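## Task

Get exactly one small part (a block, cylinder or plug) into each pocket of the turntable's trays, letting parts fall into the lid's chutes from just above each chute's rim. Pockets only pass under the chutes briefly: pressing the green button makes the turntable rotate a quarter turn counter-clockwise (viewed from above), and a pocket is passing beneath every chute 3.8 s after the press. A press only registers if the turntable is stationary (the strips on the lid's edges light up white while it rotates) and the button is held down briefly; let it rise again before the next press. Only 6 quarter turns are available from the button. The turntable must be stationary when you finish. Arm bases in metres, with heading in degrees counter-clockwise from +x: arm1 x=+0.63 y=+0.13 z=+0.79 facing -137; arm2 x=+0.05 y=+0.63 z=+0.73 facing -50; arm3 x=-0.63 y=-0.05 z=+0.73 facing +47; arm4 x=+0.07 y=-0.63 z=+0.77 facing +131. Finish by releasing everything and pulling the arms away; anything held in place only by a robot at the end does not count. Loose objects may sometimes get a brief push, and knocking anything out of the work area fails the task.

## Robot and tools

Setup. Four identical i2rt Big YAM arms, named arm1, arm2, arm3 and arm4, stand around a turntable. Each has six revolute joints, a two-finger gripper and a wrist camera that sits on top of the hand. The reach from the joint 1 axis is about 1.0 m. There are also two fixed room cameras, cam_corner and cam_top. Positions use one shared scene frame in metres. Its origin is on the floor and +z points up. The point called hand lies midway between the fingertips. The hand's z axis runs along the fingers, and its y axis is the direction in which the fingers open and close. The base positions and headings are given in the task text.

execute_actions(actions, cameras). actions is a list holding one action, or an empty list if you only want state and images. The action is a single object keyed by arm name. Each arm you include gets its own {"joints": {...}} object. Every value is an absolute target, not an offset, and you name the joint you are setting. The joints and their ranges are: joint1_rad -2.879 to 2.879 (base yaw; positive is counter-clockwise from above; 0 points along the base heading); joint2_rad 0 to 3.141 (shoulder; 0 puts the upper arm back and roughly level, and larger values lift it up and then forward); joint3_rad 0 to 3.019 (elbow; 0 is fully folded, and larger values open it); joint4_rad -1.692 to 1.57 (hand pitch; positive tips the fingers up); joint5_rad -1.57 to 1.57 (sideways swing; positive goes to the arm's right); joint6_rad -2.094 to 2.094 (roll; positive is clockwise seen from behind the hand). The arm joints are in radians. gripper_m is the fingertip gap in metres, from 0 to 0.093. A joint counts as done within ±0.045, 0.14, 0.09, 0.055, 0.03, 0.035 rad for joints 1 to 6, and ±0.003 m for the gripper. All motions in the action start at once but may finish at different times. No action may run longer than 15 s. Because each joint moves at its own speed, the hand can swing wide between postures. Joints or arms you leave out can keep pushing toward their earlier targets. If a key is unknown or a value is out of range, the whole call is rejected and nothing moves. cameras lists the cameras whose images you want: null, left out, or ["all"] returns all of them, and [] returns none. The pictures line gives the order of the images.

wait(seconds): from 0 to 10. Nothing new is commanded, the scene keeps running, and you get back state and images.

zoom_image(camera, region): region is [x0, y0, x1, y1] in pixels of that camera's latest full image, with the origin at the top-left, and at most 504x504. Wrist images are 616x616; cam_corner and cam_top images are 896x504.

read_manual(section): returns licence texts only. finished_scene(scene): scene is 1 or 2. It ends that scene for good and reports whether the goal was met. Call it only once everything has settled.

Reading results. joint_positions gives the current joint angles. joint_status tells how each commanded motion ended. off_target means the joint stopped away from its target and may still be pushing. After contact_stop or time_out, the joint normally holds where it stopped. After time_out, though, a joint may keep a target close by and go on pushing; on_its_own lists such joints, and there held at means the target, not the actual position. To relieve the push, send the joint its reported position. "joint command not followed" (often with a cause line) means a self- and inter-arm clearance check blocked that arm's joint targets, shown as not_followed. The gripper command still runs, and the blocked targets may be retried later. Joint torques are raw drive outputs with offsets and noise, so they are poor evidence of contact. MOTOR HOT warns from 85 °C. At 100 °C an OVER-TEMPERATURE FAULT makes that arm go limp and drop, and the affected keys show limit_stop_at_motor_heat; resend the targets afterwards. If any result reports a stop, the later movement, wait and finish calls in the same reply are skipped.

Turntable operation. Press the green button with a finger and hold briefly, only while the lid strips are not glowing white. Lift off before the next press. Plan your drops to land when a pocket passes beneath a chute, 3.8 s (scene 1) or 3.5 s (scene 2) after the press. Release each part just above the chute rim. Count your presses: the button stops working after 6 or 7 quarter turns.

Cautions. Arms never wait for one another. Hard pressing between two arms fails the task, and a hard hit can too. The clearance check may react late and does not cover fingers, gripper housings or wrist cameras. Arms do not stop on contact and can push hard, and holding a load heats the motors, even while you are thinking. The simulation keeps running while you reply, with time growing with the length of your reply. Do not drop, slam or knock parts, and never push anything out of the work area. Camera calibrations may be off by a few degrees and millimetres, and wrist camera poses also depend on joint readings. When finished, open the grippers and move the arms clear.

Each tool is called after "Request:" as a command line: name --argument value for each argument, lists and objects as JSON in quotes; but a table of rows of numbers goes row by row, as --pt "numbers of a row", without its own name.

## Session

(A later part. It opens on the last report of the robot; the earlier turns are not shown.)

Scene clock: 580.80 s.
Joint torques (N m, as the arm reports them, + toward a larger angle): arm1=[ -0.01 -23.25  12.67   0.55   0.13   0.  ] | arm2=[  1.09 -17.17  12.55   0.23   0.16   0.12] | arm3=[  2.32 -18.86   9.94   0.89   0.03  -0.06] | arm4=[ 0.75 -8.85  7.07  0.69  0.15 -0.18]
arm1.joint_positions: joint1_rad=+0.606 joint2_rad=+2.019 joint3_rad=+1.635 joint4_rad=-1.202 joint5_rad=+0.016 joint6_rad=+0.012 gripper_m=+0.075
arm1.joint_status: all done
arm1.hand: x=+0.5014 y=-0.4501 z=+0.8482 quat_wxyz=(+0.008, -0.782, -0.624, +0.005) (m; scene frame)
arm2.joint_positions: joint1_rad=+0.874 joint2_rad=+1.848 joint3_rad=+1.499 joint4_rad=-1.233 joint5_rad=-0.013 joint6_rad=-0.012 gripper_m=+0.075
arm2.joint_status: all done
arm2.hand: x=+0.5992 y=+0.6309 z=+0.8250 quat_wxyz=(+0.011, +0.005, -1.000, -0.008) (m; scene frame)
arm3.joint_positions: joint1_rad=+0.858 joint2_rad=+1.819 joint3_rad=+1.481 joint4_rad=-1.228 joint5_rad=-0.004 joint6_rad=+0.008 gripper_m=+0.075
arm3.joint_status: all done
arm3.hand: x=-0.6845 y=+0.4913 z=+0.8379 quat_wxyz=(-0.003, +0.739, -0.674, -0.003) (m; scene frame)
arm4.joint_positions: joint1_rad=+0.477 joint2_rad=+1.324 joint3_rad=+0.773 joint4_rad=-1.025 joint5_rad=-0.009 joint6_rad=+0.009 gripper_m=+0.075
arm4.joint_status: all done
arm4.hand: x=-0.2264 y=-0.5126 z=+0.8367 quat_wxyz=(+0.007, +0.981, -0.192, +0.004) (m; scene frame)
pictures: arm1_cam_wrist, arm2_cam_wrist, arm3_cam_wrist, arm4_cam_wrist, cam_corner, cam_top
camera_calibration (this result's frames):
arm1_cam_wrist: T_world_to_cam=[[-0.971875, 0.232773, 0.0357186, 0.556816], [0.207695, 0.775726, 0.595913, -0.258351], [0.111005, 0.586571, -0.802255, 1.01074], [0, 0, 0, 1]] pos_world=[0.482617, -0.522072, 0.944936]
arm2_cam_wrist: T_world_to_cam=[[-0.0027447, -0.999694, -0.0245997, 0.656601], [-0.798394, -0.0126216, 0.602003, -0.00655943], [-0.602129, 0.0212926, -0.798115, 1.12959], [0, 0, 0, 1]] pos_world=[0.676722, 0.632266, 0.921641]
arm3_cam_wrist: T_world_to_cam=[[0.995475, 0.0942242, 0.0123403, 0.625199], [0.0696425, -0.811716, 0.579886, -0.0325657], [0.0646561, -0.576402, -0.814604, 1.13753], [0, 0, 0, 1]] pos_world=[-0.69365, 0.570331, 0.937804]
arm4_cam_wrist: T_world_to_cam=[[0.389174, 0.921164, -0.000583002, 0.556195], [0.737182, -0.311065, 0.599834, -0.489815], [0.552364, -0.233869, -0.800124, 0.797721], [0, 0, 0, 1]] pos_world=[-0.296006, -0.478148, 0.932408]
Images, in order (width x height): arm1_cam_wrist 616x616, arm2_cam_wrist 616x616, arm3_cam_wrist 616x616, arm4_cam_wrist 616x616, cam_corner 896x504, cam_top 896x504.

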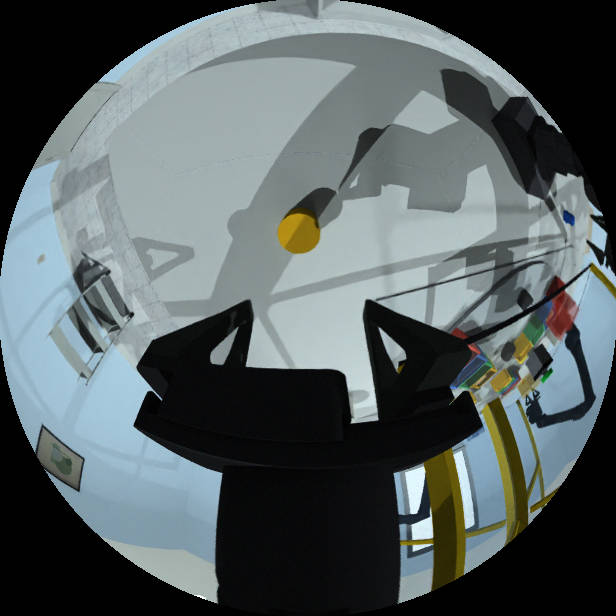

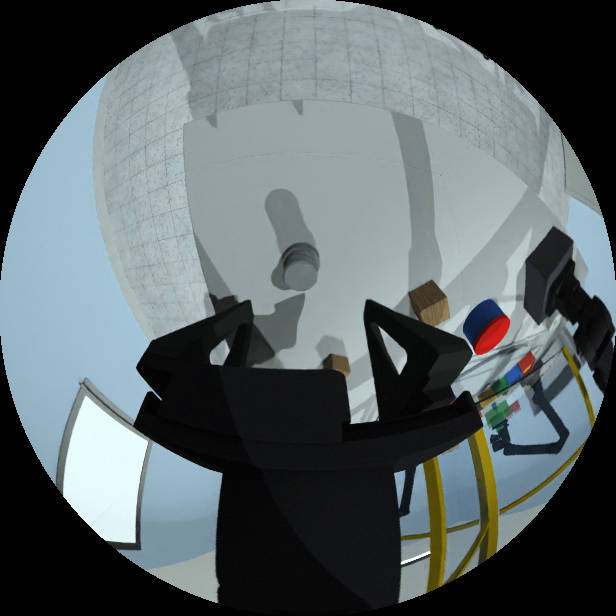

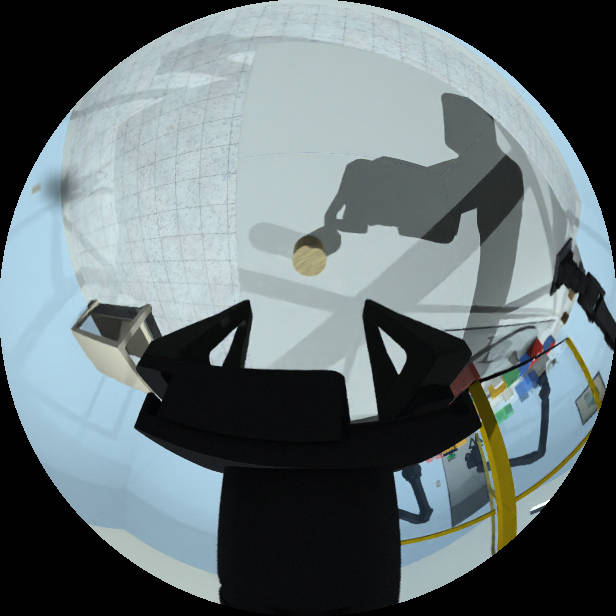

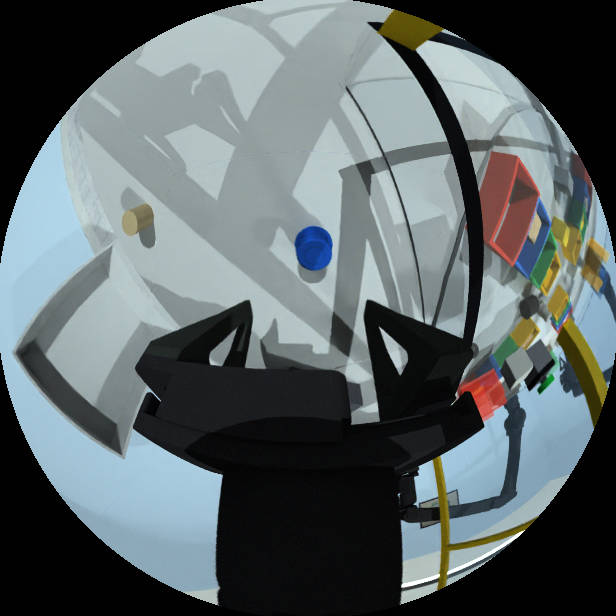

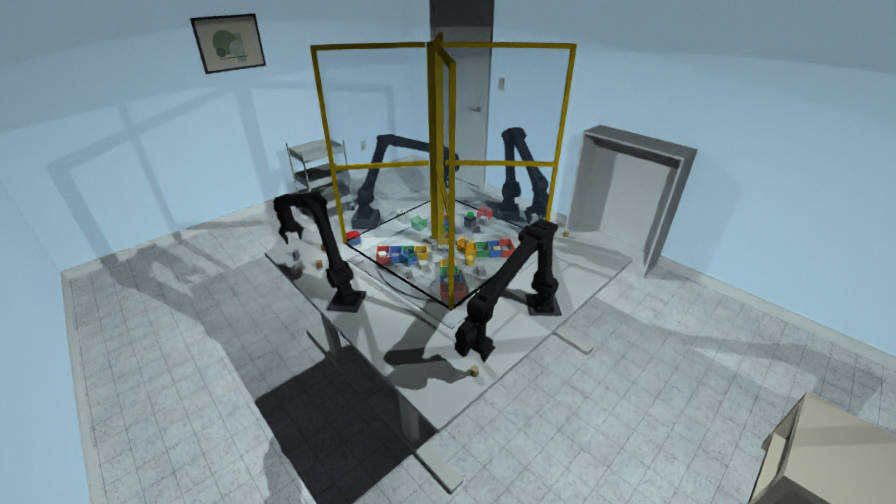

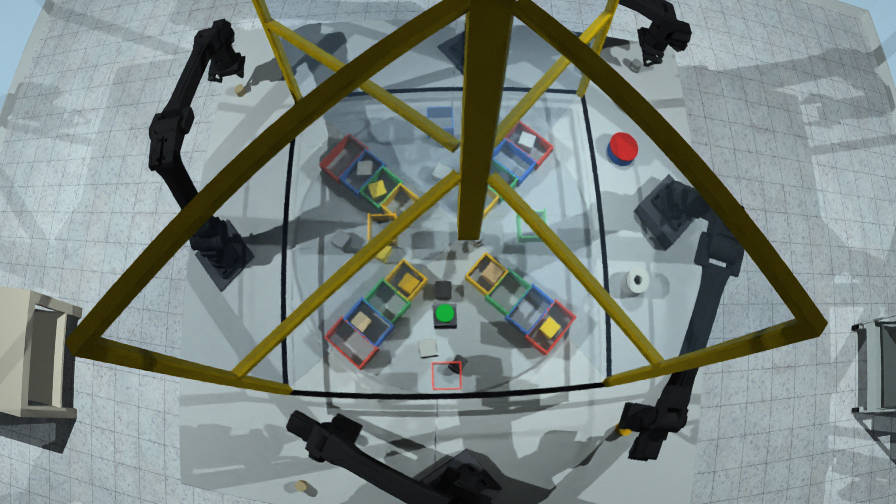

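Request:
execute_actions --actions '[{"arm1":{"joints":{"joint1_rad":0.632,"joint2_rad":2.17,"joint3_rad":1.72,"joint4_rad":-1.05}},"arm2":{"joints":{"joint1_rad":0.893,"joint2_rad":1.935,"joint3_rad":1.412,"joint4_rad":-1.03}},"arm3":{"joints":{"joint2_rad":1.925,"joint3_rad":1.405,"joint4_rad":-1.025}},"arm4":{"joints":{"joint1_rad":0.455,"joint2_rad":1.524,"joint3_rad":0.698,"joint4_rad":-0.715}}}]' --cameras '["arm1_cam_wrist","arm2_cam_wrist","arm3_cam_wrist","arm4_cam_wrist"]'

Scene clock: 590.77 s.
Joint torques (N m, as the arm reports them, + toward a larger angle): arm1=[  0.   -25.9   10.42   0.92   0.13   0.  ] | arm2=[  1.1  -16.25   8.4    0.56   0.14   0.14] | arm3=[  2.37 -19.86   7.69   1.16  -0.03  -0.06] | arm4=[  0.07 -10.8    5.24   0.71   0.15  -0.19]
arm1.joint_positions: joint1_rad=+0.622 joint2_rad=+2.187 joint3_rad=+1.694 joint4_rad=-1.065 joint5_rad=+0.016 joint6_rad=+0.012 gripper_m=+0.075
arm1.joint_status: all done
arm1.hand: x=+0.5031 y=-0.4905 z=+0.7689 quat_wxyz=(-0.001, -0.776, -0.630, +0.016) (m; scene frame)
arm2.joint_positions: joint1_rad=+0.885 joint2_rad=+1.931 joint3_rad=+1.411 joint4_rad=-1.039 joint5_rad=-0.013 joint6_rad=-0.012 gripper_m=+0.075
arm2.joint_status: all done
arm2.hand: x=+0.6047 y=+0.6374 z=+0.7506 quat_wxyz=(-0.001, +0.011, -1.000, -0.008) (m; scene frame)
arm3.joint_positions: joint1_rad=+0.858 joint2_rad=+1.939 joint3_rad=+1.394 joint4_rad=-1.040 joint5_rad=-0.004 joint6_rad=+0.008 gripper_m=+0.075
arm3.joint_status: all done
arm3.hand: x=-0.6844 y=+0.4943 z=+0.7454 quat_wxyz=(+0.003, +0.739, -0.674, +0.003) (m; scene frame)
arm4.joint_positions: joint1_rad=+0.461 joint2_rad=+1.539 joint3_rad=+0.694 joint4_rad=-0.730 joint5_rad=-0.009 joint6_rad=+0.009 gripper_m=+0.075
arm4.joint_status: all done
arm4.hand: x=-0.2340 y=-0.5042 z=+0.7475 quat_wxyz=(+0.007, +0.980, -0.200, +0.004) (m; scene frame)
pictures: arm1_cam_wrist, arm2_cam_wrist, arm3_cam_wrist, arm4_cam_wrist
camera_calibration (this result's frames):
arm1_cam_wrist: T_world_to_cam=[[-0.975376, 0.217712, 0.0352576, 0.565507], [0.198206, 0.795182, 0.573063, -0.148221], [0.0967264, 0.56594, -0.818753, 0.980364], [0, 0, 0, 1]] pos_world=[0.486134, -0.560082, 0.867677]
arm2_cam_wrist: T_world_to_cam=[[0.00919873, -0.999651, -0.0247508, 0.654172], [-0.811784, -0.0219182, 0.583547, 0.0705869], [-0.583886, 0.0147244, -0.811702, 1.07672], [0, 0, 0, 1]] pos_world=[0.679962, 0.639637, 0.848973]
arm3_cam_wrist: T_world_to_cam=[[0.99546, 0.0943665, 0.0124261, 0.625819], [0.0685611, -0.801471, 0.594091, 0.00709927], [0.0660214, -0.590541, -0.804302, 1.06417], [0, 0, 0, 1]] pos_world=[-0.693723, 0.57507, 0.843921]
arm4_cam_wrist: T_world_to_cam=[[0.403883, 0.914811, -0.000471507, 0.551554], [0.732255, -0.322976, 0.599574, -0.4351], [0.548344, -0.242503, -0.800319, 0.727365], [0, 0, 0, 1]] pos_world=[-0.303005, -0.468707, 0.843259]
Images, in order (width x height): arm1_cam_wrist 616x616, arm2_cam_wrist 616x616, arm3_cam_wrist 616x616, arm4_cam_wrist 616x616.

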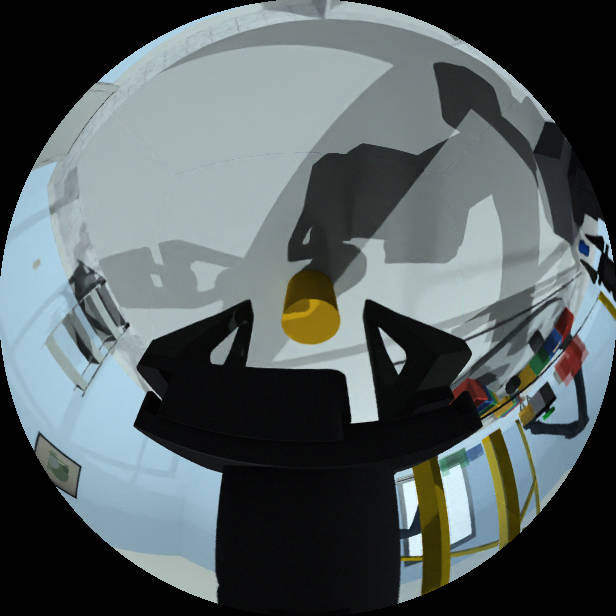

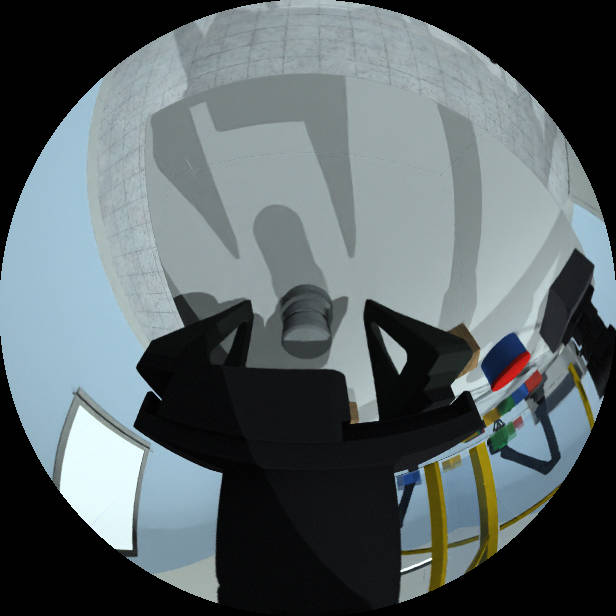

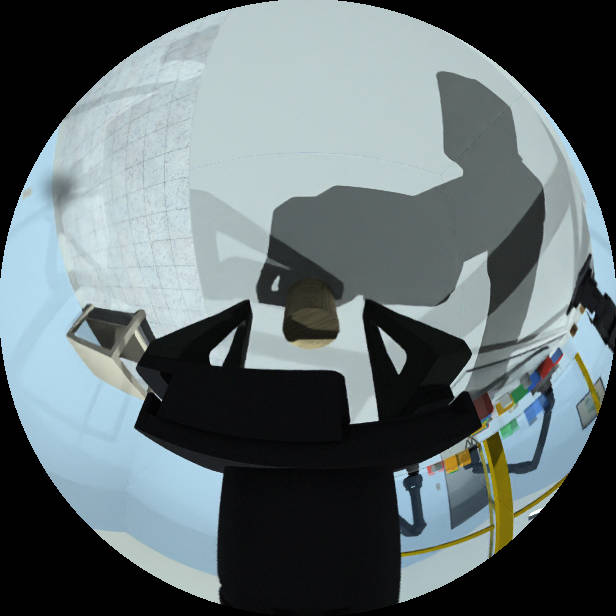

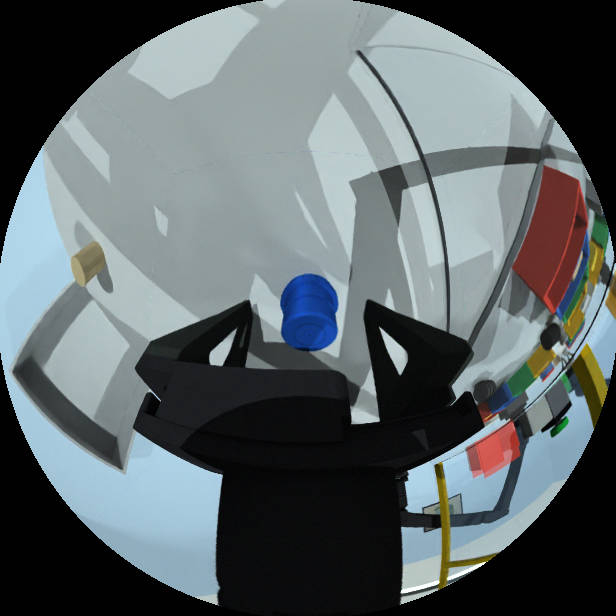

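Request:
execute_actions --actions '[{"arm1":{"joints":{"joint3_rad":1.67}},"arm2":{"joints":{"joint4_rad":-1.075}}}]' --cameras '[]'

Request:
execute_actions --actions '[{"arm1":{"joints":{"gripper_m":0}},"arm2":{"joints":{"gripper_m":0}},"arm3":{"joints":{"gripper_m":0}},"arm4":{"joints":{"gripper_m":0}}}]' --cameras '["arm1_cam_wrist"]'

Request:
execute_actions --actions '[{"arm1":{"joints":{"joint2_rad":0.9,"joint3_rad":0.95,"joint4_rad":-1.6,"joint6_rad":0.21}},"arm2":{"joints":{"joint2_rad":0.9,"joint3_rad":1.0,"joint4_rad":-1.65,"joint6_rad":-0.21}},"arm3":{"joints":{"joint2_rad":0.9,"joint3_rad":1.02,"joint4_rad":-1.65,"joint6_rad":0.1}},"arm4":{"joints":{"joint2_rad":0.9,"joint3_rad":0.99,"joint4_rad":-1.6,"joint6_rad":0.12}}}]' --cameras '[]'

Request:
execute_actions --actions '[{"arm1":{"joints":{"joint1_rad":-0.518}},"arm2":{"joints":{"joint1_rad":-0.927}},"arm3":{"joints":{"joint1_rad":-0.705}},"arm4":{"joints":{"joint1_rad":-0.594}}}]' --cameras '[]'

Request:
execute_actions --actions '[{"arm1":{"joints":{"joint2_rad":1.495,"joint3_rad":1.275,"joint4_rad":-1.31}},"arm2":{"joints":{"joint2_rad":1.255,"joint3_rad":1.175,"joint4_rad":-1.47}},"arm3":{"joints":{"joint2_rad":1.38,"joint3_rad":1.25,"joint4_rad":-0.965}},"arm4":{"joints":{"joint2_rad":1.3,"joint3_rad":1.4,"joint4_rad":-1.41}}}]' --cameras '[]'

Request:
execute_actions --actions '[{"arm4":{"joints":{"joint2_rad":1.495}}}]' --cameras '["arm1_cam_wrist","arm2_cam_wrist","arm3_cam_wrist","arm4_cam_wrist"]'

Scene clock: 603.37 s.
Joint torques (N m, as the arm reports them, + toward a larger angle): arm1=[ -0.01 -25.29   8.72   0.82   0.13   0.  ] | arm2=[  1.   -15.97   8.51  -0.18   0.15   0.11] | arm3=[  2.08 -19.35   7.53   1.17  -0.01  -0.07] | arm4=[  0.37 -10.79   5.2    0.79   0.14  -0.16]
arm1.joint_positions: joint1_rad=+0.622 joint2_rad=+2.187 joint3_rad=+1.665 joint4_rad=-1.063 joint5_rad=+0.016 joint6_rad=+0.012 gripper_m=+0.075
arm1.joint_status: all done
arm1.hand: x=+0.5055 y=-0.4786 z=+0.7592 quat_wxyz=(+0.008, -0.776, -0.630, +0.005) (m; scene frame)
arm2.joint_positions: joint1_rad=+0.885 joint2_rad=+1.931 joint3_rad=+1.411 joint4_rad=-1.067 joint5_rad=-0.013 joint6_rad=-0.012 gripper_m=+0.075
arm2.joint_status: all done
arm2.hand: x=+0.5977 y=+0.6373 z=+0.7506 quat_wxyz=(+0.013, +0.011, -1.000, -0.008) (m; scene frame)
arm3.joint_positions: joint1_rad=+0.858 joint2_rad=+1.939 joint3_rad=+1.394 joint4_rad=-1.040 joint5_rad=-0.004 joint6_rad=+0.008 gripper_m=+0.075
arm3.joint_status: not commanded
arm3.hand: x=-0.6844 y=+0.4943 z=+0.7454 quat_wxyz=(+0.003, +0.739, -0.674, +0.003) (m; scene frame)
arm4.joint_positions: joint1_rad=+0.461 joint2_rad=+1.539 joint3_rad=+0.694 joint4_rad=-0.730 joint5_rad=-0.009 joint6_rad=+0.009 gripper_m=+0.075
arm4.joint_status: not commanded
arm4.hand: x=-0.2340 y=-0.5042 z=+0.7475 quat_wxyz=(+0.007, +0.980, -0.200, +0.004) (m; scene frame)
pictures: none
No camera images: the call's "cameras" was empty. Leave "cameras" out to get every camera's image.

Scene clock: 604.03 s.
Joint torques (N m, as the arm reports them, + toward a larger angle): arm1=[  0.   -24.77   8.71   0.8    0.14   0.  ] | arm2=[  1.27 -15.91   8.39  -0.14   0.16   0.12] | arm3=[  1.76 -20.02   7.56   1.2   -0.01  -0.07] | arm4=[  0.74 -10.82   5.33   0.67   0.17  -0.23]
arm1.joint_positions: joint1_rad=+0.622 joint2_rad=+2.187 joint3_rad=+1.665 joint4_rad=-1.063 joint5_rad=+0.016 joint6_rad=+0.012 gripper_m=+0.038
arm1.joint_status: gripper_m off_target (ended at +0.038, target +0.000)
arm1.hand: x=+0.5055 y=-0.4786 z=+0.7592 quat_wxyz=(+0.008, -0.776, -0.630, +0.005) (m; scene frame)
arm2.joint_positions: joint1_rad=+0.885 joint2_rad=+1.931 joint3_rad=+1.411 joint4_rad=-1.067 joint5_rad=-0.012 joint6_rad=-0.012 gripper_m=+0.030
arm2.joint_status: gripper_m off_target (ended at +0.030, target +0.000)
arm2.hand: x=+0.5977 y=+0.6373 z=+0.7506 quat_wxyz=(+0.013, +0.011, -1.000, -0.008) (m; scene frame)
arm3.joint_positions: joint1_rad=+0.858 joint2_rad=+1.939 joint3_rad=+1.394 joint4_rad=-1.040 joint5_rad=-0.004 joint6_rad=+0.008 gripper_m=+0.031
arm3.joint_status: gripper_m off_target (ended at +0.031, target +0.000)
arm3.hand: x=-0.6844 y=+0.4943 z=+0.7454 quat_wxyz=(+0.003, +0.739, -0.674, +0.003) (m; scene frame)
arm4.joint_positions: joint1_rad=+0.461 joint2_rad=+1.539 joint3_rad=+0.694 joint4_rad=-0.730 joint5_rad=-0.008 joint6_rad=+0.009 gripper_m=+0.028
arm4.joint_status: gripper_m off_target (ended at +0.028, target +0.000)
arm4.hand: x=-0.2340 y=-0.5041 z=+0.7475 quat_wxyz=(+0.007, +0.980, -0.200, +0.004) (m; scene frame)
pictures: arm1_cam_wrist
camera_calibration (this result's frames):
arm1_cam_wrist: T_world_to_cam=[[-0.97555, 0.216824, 0.0359042, 0.564706], [0.195144, 0.779427, 0.595326, -0.175466], [0.101096, 0.587777, -0.802682, 0.961496], [0, 0, 0, 1]] pos_world=[0.487937, -0.550823, 0.85596]
Images, in order (width x height): arm1_cam_wrist 616x616.

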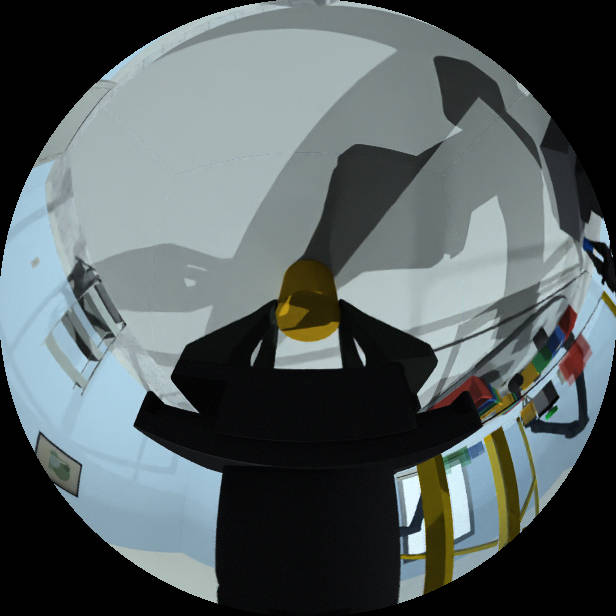

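Scene clock: 605.87 s.
Joint torques (N m, as the arm reports them, + toward a larger angle): arm1=[-0.03 -2.38  9.6  -0.12  0.15  0.23] | arm2=[ 1.06 -4.22  9.1  -0.02  0.11 -0.21] | arm3=[ 2.14 -2.78  7.66  0.2  -0.01  0.08] | arm4=[ 0.11 -3.06  9.53 -0.3   0.15  0.  ]
arm1.joint_positions: joint1_rad=+0.622 joint2_rad=+0.896 joint3_rad=+0.947 joint4_rad=-1.590 joint5_rad=+0.016 joint6_rad=+0.197 gripper_m=+0.038
arm1.joint_status: all done
arm1.hand: x=+0.5838 y=-0.0870 z=+1.0327 quat_wxyz=(-0.009, -0.831, -0.555, +0.022) (m; scene frame)
arm2.joint_positions: joint1_rad=+0.885 joint2_rad=+0.905 joint3_rad=+1.005 joint4_rad=-1.645 joint5_rad=-0.012 joint6_rad=-0.196 gripper_m=+0.030
arm2.joint_status: all done
arm2.hand: x=+0.2817 y=+0.6333 z=+0.9912 quat_wxyz=(-0.008, +0.103, -0.995, -0.007) (m; scene frame)
arm3.joint_positions: joint1_rad=+0.858 joint2_rad=+0.896 joint3_rad=+1.024 joint4_rad=-1.639 joint5_rad=-0.004 joint6_rad=+0.091 gripper_m=+0.031
arm3.joint_status: all done
arm3.hand: x=-0.6543 y=+0.1815 z=+1.0002 quat_wxyz=(-0.020, +0.710, -0.704, -0.025) (m; scene frame)
arm4.joint_positions: joint1_rad=+0.461 joint2_rad=+0.893 joint3_rad=+0.968 joint4_rad=-1.588 joint5_rad=-0.008 joint6_rad=+0.110 gripper_m=+0.028
arm4.joint_status: all done
arm4.hand: x=-0.1449 y=-0.5401 z=+1.0196 quat_wxyz=(+0.002, +0.968, -0.249, -0.026) (m; scene frame)
pictures: none
No camera images: the call's "cameras" was empty. Leave "cameras" out to get every camera's image.

Scene clock: 607.77 s.
Joint torques (N m, as the arm reports them, + toward a larger angle): arm1=[-1.57 -2.51  9.6  -0.1   0.14  0.23] | arm2=[ 0.17 -3.87  9.21  0.06  0.12 -0.19] | arm3=[ 0.32 -2.96  7.72  0.15 -0.06  0.09] | arm4=[ 0.05 -3.56  9.39 -0.37  0.15  0.03]
arm1.joint_positions: joint1_rad=-0.509 joint2_rad=+0.896 joint3_rad=+0.947 joint4_rad=-1.590 joint5_rad=+0.016 joint6_rad=+0.198 gripper_m=+0.038
arm1.joint_status: all done
arm1.hand: x=+0.4096 y=+0.0837 z=+1.0316 quat_wxyz=(-0.001, -1.000, -0.023, +0.020) (m; scene frame)
arm2.joint_positions: joint1_rad=-0.923 joint2_rad=+0.905 joint3_rad=+1.005 joint4_rad=-1.645 joint5_rad=-0.012 joint6_rad=-0.198 gripper_m=+0.030
arm2.joint_status: all done
arm2.hand: x=+0.0042 y=+0.4070 z=+0.9935 quat_wxyz=(-0.007, -0.717, -0.697, +0.010) (m; scene frame)
arm3.joint_positions: joint1_rad=-0.697 joint2_rad=+0.898 joint3_rad=+1.024 joint4_rad=-1.639 joint5_rad=-0.003 joint6_rad=+0.092 gripper_m=+0.031
arm3.joint_status: all done
arm3.hand: x=-0.4006 y=-0.0221 z=+0.9994 quat_wxyz=(-0.030, +0.012, -0.999, -0.007) (m; scene frame)
arm4.joint_positions: joint1_rad=-0.591 joint2_rad=+0.896 joint3_rad=+0.968 joint4_rad=-1.588 joint5_rad=-0.008 joint6_rad=+0.111 gripper_m=+0.028
arm4.joint_status: all done
arm4.hand: x=+0.0402 y=-0.3976 z=+1.0191 quat_wxyz=(-0.013, +0.712, -0.702, -0.020) (m; scene frame)
pictures: none
No camera images: the call's "cameras" was empty. Leave "cameras" out to get every camera's image.

Scene clock: 609.17 s.
Joint torques (N m, as the arm reports them, + toward a larger angle): arm1=[ -1.41 -15.09  11.41   0.62   0.14   0.22] | arm2=[ 0.09 -9.11 13.3   0.23  0.12 -0.18] | arm3=[  0.75 -12.98  11.18   2.08  -0.08   0.09] | arm4=[  0.68 -10.91  13.02   0.81   0.14  -0.01]
arm1.joint_positions: joint1_rad=-0.509 joint2_rad=+1.512 joint3_rad=+1.244 joint4_rad=-1.320 joint5_rad=+0.016 joint6_rad=+0.198 gripper_m=+0.038
arm1.joint_status: all done
arm1.hand: x=+0.2114 y=+0.0334 z=+0.9561 quat_wxyz=(+0.004, -1.000, -0.023, -0.004) (m; scene frame)
arm2.joint_positions: joint1_rad=-0.923 joint2_rad=+1.267 joint3_rad=+1.132 joint4_rad=-1.474 joint5_rad=-0.012 joint6_rad=-0.198 gripper_m=+0.030
arm2.joint_status: all done
arm2.hand: x=-0.0222 y=+0.2953 z=+0.9460 quat_wxyz=(+0.010, -0.717, -0.696, -0.016) (m; scene frame)
arm3.joint_positions: joint1_rad=-0.697 joint2_rad=+1.390 joint3_rad=+1.213 joint4_rad=-0.984 joint5_rad=-0.003 joint6_rad=+0.092 gripper_m=+0.031
arm3.joint_status: all done
arm3.hand: x=-0.1398 y=+0.0084 z=+0.9515 quat_wxyz=(-0.204, +0.011, -0.979, -0.025) (m; scene frame)
arm4.joint_positions: joint1_rad=-0.591 joint2_rad=+1.309 joint3_rad=+1.330 joint4_rad=-1.419 joint5_rad=-0.008 joint6_rad=+0.111 gripper_m=+0.028
arm4.joint_status: all done
arm4.hand: x=+0.0177 y=-0.2179 z=+1.0470 quat_wxyz=(-0.050, +0.710, -0.700, -0.066) (m; scene frame)
pictures: none
No camera images: the call's "cameras" was empty. Leave "cameras" out to get every camera's image.

Scene clock: 610.30 s.
Joint torques (N m, as the arm reports them, + toward a larger angle): arm1=[ -1.4  -15.12  11.44   0.65   0.14   0.22] | arm2=[ 0.28 -9.04 13.17  0.27  0.12 -0.19] | arm3=[  0.91 -12.66  10.99   2.17  -0.09   0.08] | arm4=[  0.3  -14.49  11.11   0.44   0.12  -0.01]
arm1.joint_positions: joint1_rad=-0.509 joint2_rad=+1.512 joint3_rad=+1.244 joint4_rad=-1.320 joint5_rad=+0.016 joint6_rad=+0.198 gripper_m=+0.038
arm1.joint_status: not commanded
arm1.hand: x=+0.2114 y=+0.0334 z=+0.9561 quat_wxyz=(+0.004, -1.000, -0.023, -0.004) (m; scene frame)
arm2.joint_positions: joint1_rad=-0.923 joint2_rad=+1.267 joint3_rad=+1.132 joint4_rad=-1.474 joint5_rad=-0.012 joint6_rad=-0.198 gripper_m=+0.030
arm2.joint_status: not commanded
arm2.hand: x=-0.0222 y=+0.2953 z=+0.9460 quat_wxyz=(+0.010, -0.717, -0.696, -0.016) (m; scene frame)
arm3.joint_positions: joint1_rad=-0.697 joint2_rad=+1.390 joint3_rad=+1.213 joint4_rad=-0.984 joint5_rad=-0.003 joint6_rad=+0.092 gripper_m=+0.031
arm3.joint_status: not commanded
arm3.hand: x=-0.1398 y=+0.0084 z=+0.9515 quat_wxyz=(-0.204, +0.011, -0.979, -0.025) (m; scene frame)
arm4.joint_positions: joint1_rad=-0.591 joint2_rad=+1.515 joint3_rad=+1.349 joint4_rad=-1.419 joint5_rad=-0.008 joint6_rad=+0.111 gripper_m=+0.028
arm4.joint_status: all done
arm4.hand: x=+0.0146 y=-0.1904 z=+0.9706 quat_wxyz=(+0.008, +0.712, -0.702, +0.007) (m; scene frame)
pictures: arm1_cam_wrist, arm2_cam_wrist, arm3_cam_wrist, arm4_cam_wrist
camera_calibration (this result's frames):
arm1_cam_wrist: T_world_to_cam=[[-0.035509, 0.999056, 0.0250166, -0.0547339], [0.799457, 0.0133762, 0.600574, -0.741522], [0.599673, 0.0413254, -0.799177, 0.757883], [0, 0, 0, 1]] pos_world=[0.136389, 0.0332811, 1.05239]
arm2_cam_wrist: T_world_to_cam=[[-0.998908, 0.0433485, -0.0174085, -0.0144795], [0.0234949, 0.788317, 0.61482, -0.810109], [0.040375, 0.61374, -0.788475, 0.689355], [0, 0, 0, 1]] pos_world=[-0.023263, 0.216165, 1.04136]
arm3_cam_wrist: T_world_to_cam=[[0.0300189, -0.999041, -0.0318813, 0.0433988], [-0.976088, -0.0361693, 0.214344, -0.333239], [-0.215291, 0.0246846, -0.976238, 1.02611], [0, 0, 0, 1]] pos_world=[-0.10566, 0.00597493, 1.07454]
arm4_cam_wrist: T_world_to_cam=[[0.999944, 0.000788161, 0.0105412, -0.0292301], [-0.00577888, -0.794243, 0.607573, -0.736222], [0.00885114, -0.6076, -0.794194, 0.778067], [0, 0, 0, 1]] pos_world=[0.0180872, -0.111963, 1.06555]
Images, in order (width x height): arm1_cam_wrist 616x616, arm2_cam_wrist 616x616, arm3_cam_wrist 616x616, arm4_cam_wrist 616x616.

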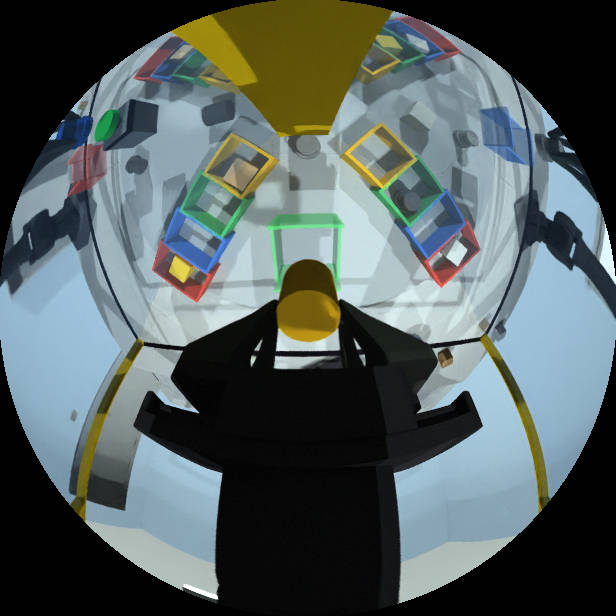

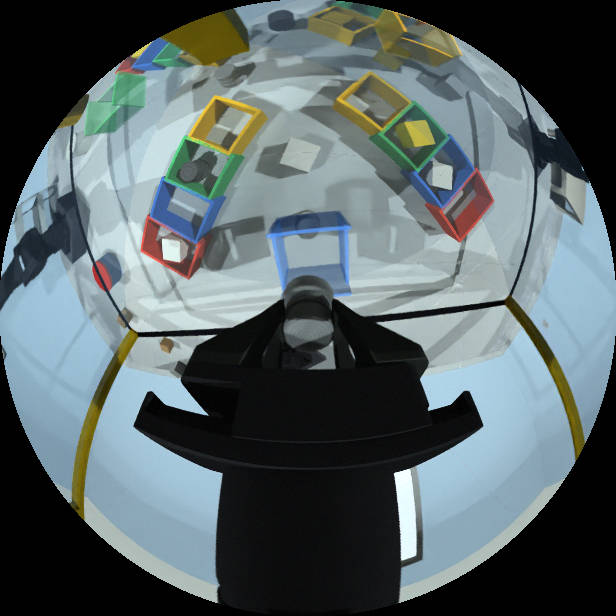

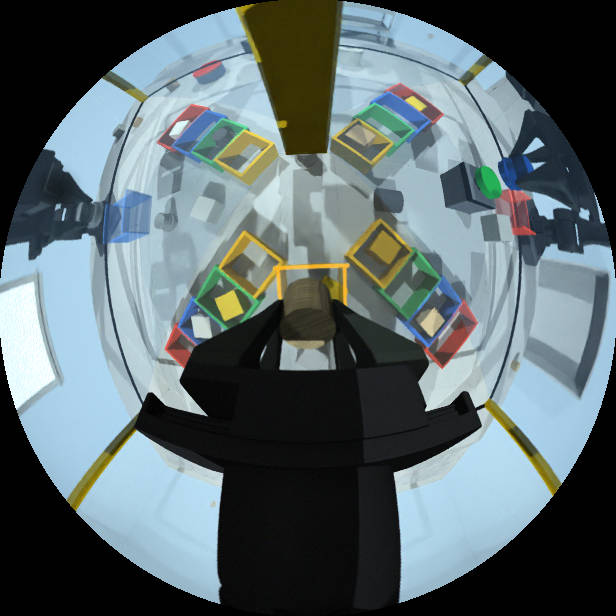

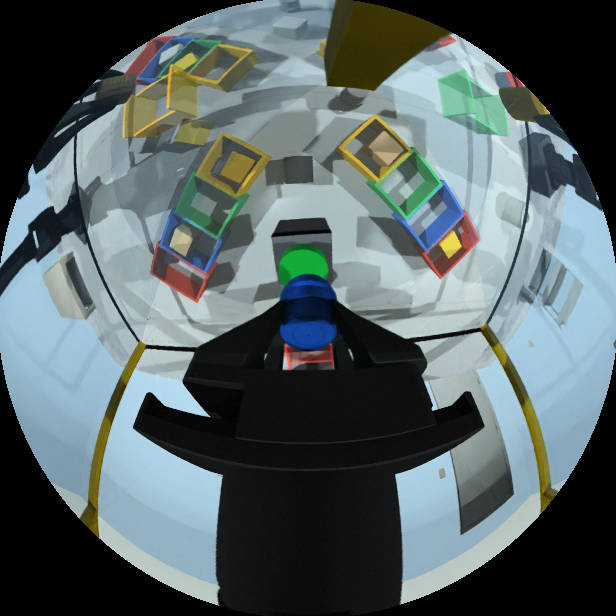

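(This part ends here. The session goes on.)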